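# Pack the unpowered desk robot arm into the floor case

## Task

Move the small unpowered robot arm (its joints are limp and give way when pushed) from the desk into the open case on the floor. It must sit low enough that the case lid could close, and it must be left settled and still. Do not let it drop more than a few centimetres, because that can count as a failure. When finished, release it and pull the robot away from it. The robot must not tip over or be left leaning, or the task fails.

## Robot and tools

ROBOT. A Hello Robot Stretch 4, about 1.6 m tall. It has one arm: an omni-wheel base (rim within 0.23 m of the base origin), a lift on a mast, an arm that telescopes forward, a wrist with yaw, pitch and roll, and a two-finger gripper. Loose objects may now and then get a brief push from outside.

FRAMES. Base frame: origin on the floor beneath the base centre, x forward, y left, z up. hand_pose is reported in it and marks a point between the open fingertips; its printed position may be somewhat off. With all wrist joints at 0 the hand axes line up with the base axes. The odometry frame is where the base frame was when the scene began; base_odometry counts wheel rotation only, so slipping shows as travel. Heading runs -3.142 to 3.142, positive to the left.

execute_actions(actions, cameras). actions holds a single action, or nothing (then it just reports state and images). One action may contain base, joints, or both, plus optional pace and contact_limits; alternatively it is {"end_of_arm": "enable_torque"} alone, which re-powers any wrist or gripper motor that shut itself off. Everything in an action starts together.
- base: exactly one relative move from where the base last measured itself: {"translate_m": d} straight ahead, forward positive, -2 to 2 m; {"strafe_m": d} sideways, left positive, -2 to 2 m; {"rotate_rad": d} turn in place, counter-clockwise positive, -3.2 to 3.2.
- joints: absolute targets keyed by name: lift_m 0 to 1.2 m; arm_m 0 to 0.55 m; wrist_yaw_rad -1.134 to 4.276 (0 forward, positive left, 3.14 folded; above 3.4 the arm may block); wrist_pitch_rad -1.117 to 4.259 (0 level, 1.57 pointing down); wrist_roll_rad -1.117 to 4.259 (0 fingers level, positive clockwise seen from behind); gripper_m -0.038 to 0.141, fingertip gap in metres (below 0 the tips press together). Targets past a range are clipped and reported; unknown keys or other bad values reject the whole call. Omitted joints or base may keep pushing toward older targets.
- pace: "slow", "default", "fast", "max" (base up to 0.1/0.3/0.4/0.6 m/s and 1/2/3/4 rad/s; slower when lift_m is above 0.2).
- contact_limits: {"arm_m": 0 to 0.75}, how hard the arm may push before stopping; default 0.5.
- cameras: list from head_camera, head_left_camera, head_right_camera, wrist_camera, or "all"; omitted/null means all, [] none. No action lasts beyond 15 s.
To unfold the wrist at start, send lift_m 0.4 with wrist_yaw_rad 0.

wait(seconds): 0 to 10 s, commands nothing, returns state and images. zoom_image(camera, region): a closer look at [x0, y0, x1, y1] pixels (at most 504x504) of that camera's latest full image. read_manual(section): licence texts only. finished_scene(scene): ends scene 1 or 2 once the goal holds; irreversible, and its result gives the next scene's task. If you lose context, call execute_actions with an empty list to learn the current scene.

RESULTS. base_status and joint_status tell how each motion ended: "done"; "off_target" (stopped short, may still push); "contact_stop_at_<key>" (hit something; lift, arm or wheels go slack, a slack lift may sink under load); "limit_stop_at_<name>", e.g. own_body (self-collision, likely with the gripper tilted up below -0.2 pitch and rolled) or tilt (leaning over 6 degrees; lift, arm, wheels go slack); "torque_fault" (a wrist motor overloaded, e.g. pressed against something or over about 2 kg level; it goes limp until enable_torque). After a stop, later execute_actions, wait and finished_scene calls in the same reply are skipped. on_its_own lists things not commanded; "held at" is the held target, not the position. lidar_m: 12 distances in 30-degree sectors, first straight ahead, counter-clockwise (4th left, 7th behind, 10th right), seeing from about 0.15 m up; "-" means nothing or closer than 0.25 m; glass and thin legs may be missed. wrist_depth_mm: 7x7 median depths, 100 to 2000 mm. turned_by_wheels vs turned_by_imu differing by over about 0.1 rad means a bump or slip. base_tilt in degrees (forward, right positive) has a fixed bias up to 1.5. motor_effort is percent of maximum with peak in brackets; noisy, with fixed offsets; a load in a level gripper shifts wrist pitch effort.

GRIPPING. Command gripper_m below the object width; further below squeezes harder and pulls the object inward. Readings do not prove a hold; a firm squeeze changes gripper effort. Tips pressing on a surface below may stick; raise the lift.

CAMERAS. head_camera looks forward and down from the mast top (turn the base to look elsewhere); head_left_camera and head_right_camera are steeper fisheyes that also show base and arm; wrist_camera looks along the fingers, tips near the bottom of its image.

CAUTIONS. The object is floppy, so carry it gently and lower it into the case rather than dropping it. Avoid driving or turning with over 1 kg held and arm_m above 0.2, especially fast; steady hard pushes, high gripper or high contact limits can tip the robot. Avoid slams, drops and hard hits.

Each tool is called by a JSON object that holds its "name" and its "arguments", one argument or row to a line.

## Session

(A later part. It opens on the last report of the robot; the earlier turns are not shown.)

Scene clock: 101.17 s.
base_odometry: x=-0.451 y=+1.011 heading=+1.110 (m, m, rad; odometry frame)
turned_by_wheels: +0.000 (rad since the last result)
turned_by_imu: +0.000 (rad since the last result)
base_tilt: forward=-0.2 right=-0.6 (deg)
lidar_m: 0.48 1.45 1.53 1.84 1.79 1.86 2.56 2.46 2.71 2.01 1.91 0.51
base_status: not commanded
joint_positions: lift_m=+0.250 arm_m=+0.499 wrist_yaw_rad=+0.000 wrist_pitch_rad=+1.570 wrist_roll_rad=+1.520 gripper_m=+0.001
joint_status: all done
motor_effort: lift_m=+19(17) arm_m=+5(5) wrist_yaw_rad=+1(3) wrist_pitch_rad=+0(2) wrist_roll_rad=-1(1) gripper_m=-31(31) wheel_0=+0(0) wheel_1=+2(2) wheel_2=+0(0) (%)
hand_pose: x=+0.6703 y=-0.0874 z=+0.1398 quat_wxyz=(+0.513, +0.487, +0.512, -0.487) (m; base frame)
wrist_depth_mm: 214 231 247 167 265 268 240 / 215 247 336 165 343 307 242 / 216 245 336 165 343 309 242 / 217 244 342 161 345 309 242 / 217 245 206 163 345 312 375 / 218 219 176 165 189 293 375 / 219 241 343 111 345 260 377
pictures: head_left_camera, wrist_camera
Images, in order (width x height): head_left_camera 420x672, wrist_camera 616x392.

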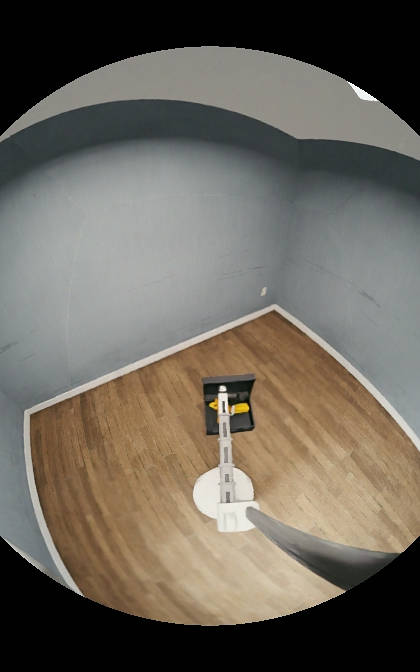

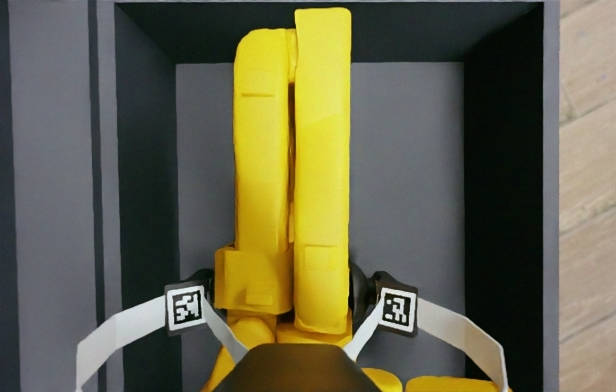

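{"name": "execute_actions", "arguments": {
  "actions": [
    {"base":{"strafe_m":-0.01},"joints":{"arm_m":0.508},"pace":"slow"}
  ],
  "cameras": []
}}

{"name": "execute_actions", "arguments": {
  "actions": [
    {"joints":{"lift_m":0.165},"pace":"slow"}
  ],
  "cameras": ["wrist_camera"]
}}

{"name": "execute_actions", "arguments": {
  "actions": [
    {"joints":{"gripper_m":0.09},"pace":"slow"}
  ],
  "cameras": []
}}

{"name": "execute_actions", "arguments": {
  "actions": [
    {"joints":{"lift_m":0.6}}
  ],
  "cameras": []
}}

{"name": "execute_actions", "arguments": {
  "actions": [
    {"joints":{"arm_m":0.1,"wrist_roll_rad":0,"wrist_pitch_rad":1.0}}
  ],
  "cameras": ["wrist_camera"]
}}

Scene clock: 107.43 s.
base_odometry: x=-0.443 y=+1.007 heading=+1.110 (m, m, rad; odometry frame)
turned_by_wheels: +0.000 (rad since the last result)
turned_by_imu: -0.001 (rad since the last result)
base_tilt: forward=-0.2 right=-0.6 (deg)
lidar_m: 0.50 1.47 1.53 1.88 1.79 1.88 2.58 2.44 2.75 2.02 1.91 0.54
base_status: done
joint_positions: lift_m=+0.250 arm_m=+0.507 wrist_yaw_rad=+0.000 wrist_pitch_rad=+1.570 wrist_roll_rad=+1.520 gripper_m=+0.001
joint_status: all done
motor_effort: lift_m=+19(19) arm_m=+5(7) wrist_yaw_rad=+2(3) wrist_pitch_rad=+0(1) wrist_roll_rad=+0(0) gripper_m=-27(30) wheel_0=+1(7) wheel_1=-2(4) wheel_2=+0(1) (%)
hand_pose: x=+0.6783 y=-0.0874 z=+0.1398 quat_wxyz=(+0.513, +0.487, +0.512, -0.487) (m; base frame)
wrist_depth_mm: 213 226 229 167 242 243 246 / 213 231 330 165 342 310 253 / 216 229 338 164 343 324 253 / 218 229 340 162 342 324 256 / 216 228 206 163 347 325 257 / 217 219 177 166 189 304 257 / 217 230 320 111 347 272 256
pictures: none
No camera images: the call's "cameras" was empty. Leave "cameras" out to get every camera's image.

Scene clock: 109.03 s.
base_odometry: x=-0.443 y=+1.007 heading=+1.110 (m, m, rad; odometry frame)
turned_by_wheels: +0.000 (rad since the last result)
turned_by_imu: +0.000 (rad since the last result)
base_tilt: forward=-0.3 right=-0.6 (deg)
lidar_m: 0.50 1.45 1.55 1.86 1.80 1.87 2.58 2.43 2.73 2.02 1.91 0.53
base_status: not commanded
joint_positions: lift_m=+0.165 arm_m=+0.507 wrist_yaw_rad=+0.000 wrist_pitch_rad=+1.570 wrist_roll_rad=+1.520 gripper_m=+0.001
joint_status: all done
motor_effort: lift_m=+19(21) arm_m=+5(5) wrist_yaw_rad=+1(2) wrist_pitch_rad=+2(0) wrist_roll_rad=+0(0) gripper_m=-27(29) wheel_0=+1(1) wheel_1=-2(2) wheel_2=+0(0) (%)
hand_pose: x=+0.6783 y=-0.0874 z=+0.0548 quat_wxyz=(+0.513, +0.487, +0.512, -0.487) (m; base frame)
wrist_depth_mm: 151 215 223 167 242 242 227 / 150 229 252 165 256 257 234 / 150 229 253 164 257 258 235 / 150 228 255 161 258 259 235 / 149 228 206 163 258 260 236 / 148 185 176 165 189 262 237 / 143 225 257 111 258 259 237
pictures: wrist_camera
Images, in order (width x height): wrist_camera 616x392.

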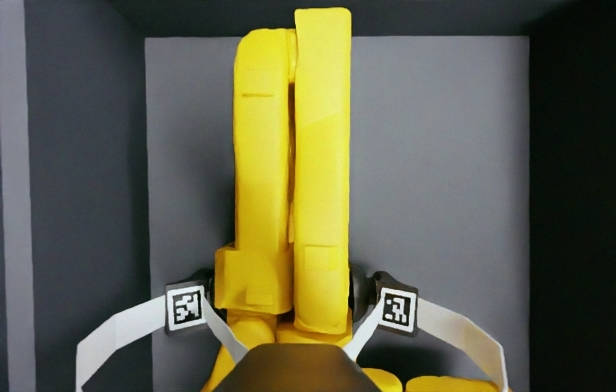

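Scene clock: 112.43 s.
base_odometry: x=-0.443 y=+1.007 heading=+1.110 (m, m, rad; odometry frame)
turned_by_wheels: +0.000 (rad since the last result)
turned_by_imu: -0.001 (rad since the last result)
base_tilt: forward=-0.2 right=-0.7 (deg)
lidar_m: 0.50 1.47 1.54 1.86 1.79 1.88 2.58 2.45 2.73 1.99 1.90 0.51
base_status: not commanded
joint_positions: lift_m=+0.165 arm_m=+0.507 wrist_yaw_rad=+0.000 wrist_pitch_rad=+1.570 wrist_roll_rad=+1.520 gripper_m=+0.090
joint_status: all done
motor_effort: lift_m=+19(19) arm_m=+5(5) wrist_yaw_rad=+1(1) wrist_pitch_rad=-1(1) wrist_roll_rad=+0(0) gripper_m=-2(28) wheel_0=+1(1) wheel_1=-2(2) wheel_2=+0(0) (%)
hand_pose: x=+0.6783 y=-0.0874 z=+0.0548 quat_wxyz=(+0.513, +0.487, +0.512, -0.487) (m; base frame)
wrist_depth_mm: 150 213 236 223 240 241 228 / 150 230 255 194 257 259 236 / 149 229 256 194 258 257 236 / 148 226 258 190 260 260 237 / 148 225 256 189 260 262 237 / 148 209 200 195 220 263 238 / 148 195 258 111 260 263 239
pictures: none
No camera images: the call's "cameras" was empty. Leave "cameras" out to get every camera's image.

Scene clock: 115.17 s.
base_odometry: x=-0.443 y=+1.007 heading=+1.110 (m, m, rad; odometry frame)
turned_by_wheels: +0.000 (rad since the last result)
turned_by_imu: -0.001 (rad since the last result)
base_tilt: forward=-0.3 right=-0.6 (deg)
lidar_m: 0.48 1.48 1.52 1.87 1.79 1.88 2.58 2.44 2.70 2.01 1.90 0.54
base_status: not commanded
joint_positions: lift_m=+0.600 arm_m=+0.507 wrist_yaw_rad=+0.000 wrist_pitch_rad=+1.570 wrist_roll_rad=+1.520 gripper_m=+0.090
joint_status: all done
motor_effort: lift_m=+23(31) arm_m=+4(5) wrist_yaw_rad=+1(3) wrist_pitch_rad=+1(1) wrist_roll_rad=+0(0) gripper_m=-3(1) wheel_0=+1(1) wheel_1=-2(2) wheel_2=+0(0) (%)
hand_pose: x=+0.6783 y=-0.0874 z=+0.4895 quat_wxyz=(+0.513, +0.487, +0.512, -0.487) (m; base frame)
wrist_depth_mm: 715 732 715 715 723 723 732 / 699 296 723 732 723 715 715 / 715 298 564 661 699 732 732 / 715 300 574 683 707 723 750 / 723 301 580 647 699 732 699 / 732 301 217 715 220 741 699 / 723 303 559 111 699 732 741
pictures: none
No camera images: the call's "cameras" was empty. Leave "cameras" out to get every camera's image.

Scene clock: 117.47 s.
base_odometry: x=-0.443 y=+1.007 heading=+1.110 (m, m, rad; odometry frame)
turned_by_wheels: +0.000 (rad since the last result)
turned_by_imu: -0.001 (rad since the last result)
base_tilt: forward=-0.2 right=-0.6 (deg)
lidar_m: 0.48 1.47 1.52 1.85 1.81 1.87 2.59 2.43 2.69 2.01 1.91 0.50
base_status: not commanded
joint_positions: lift_m=+0.600 arm_m=+0.101 wrist_yaw_rad=+0.000 wrist_pitch_rad=+1.002 wrist_roll_rad=+0.000 gripper_m=+0.090
joint_status: all done
motor_effort: lift_m=+23(23) arm_m=-5(5) wrist_yaw_rad=+3(0) wrist_pitch_rad=-5(6) wrist_roll_rad=+0(2) gripper_m=-2(2) wheel_0=+1(1) wheel_1=-2(2) wheel_2=+0(0) (%)
hand_pose: x=+0.4272 y=-0.0874 z=+0.5349 quat_wxyz=(+0.877, +0.000, +0.480, +0.000) (m; base frame)
wrist_depth_mm: 1118 1182 1281 1229 1308 1281 1336 / 1138 634 621 615 676 1160 1182 / 976 960 723 750 976 1025 1042 / 891 891 768 820 904 931 946 / 798 820 741 759 820 854 854 / 750 750 217 750 220 759 788 / 691 691 699 112 723 723 723
pictures: wrist_camera
Images, in order (width x height): wrist_camera 616x392.

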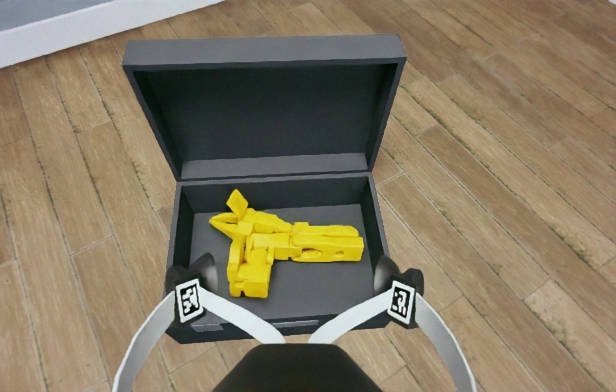

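{"name": "finished_scene", "arguments": {
  "scene": 2
}}

The scene is finished: the task was done.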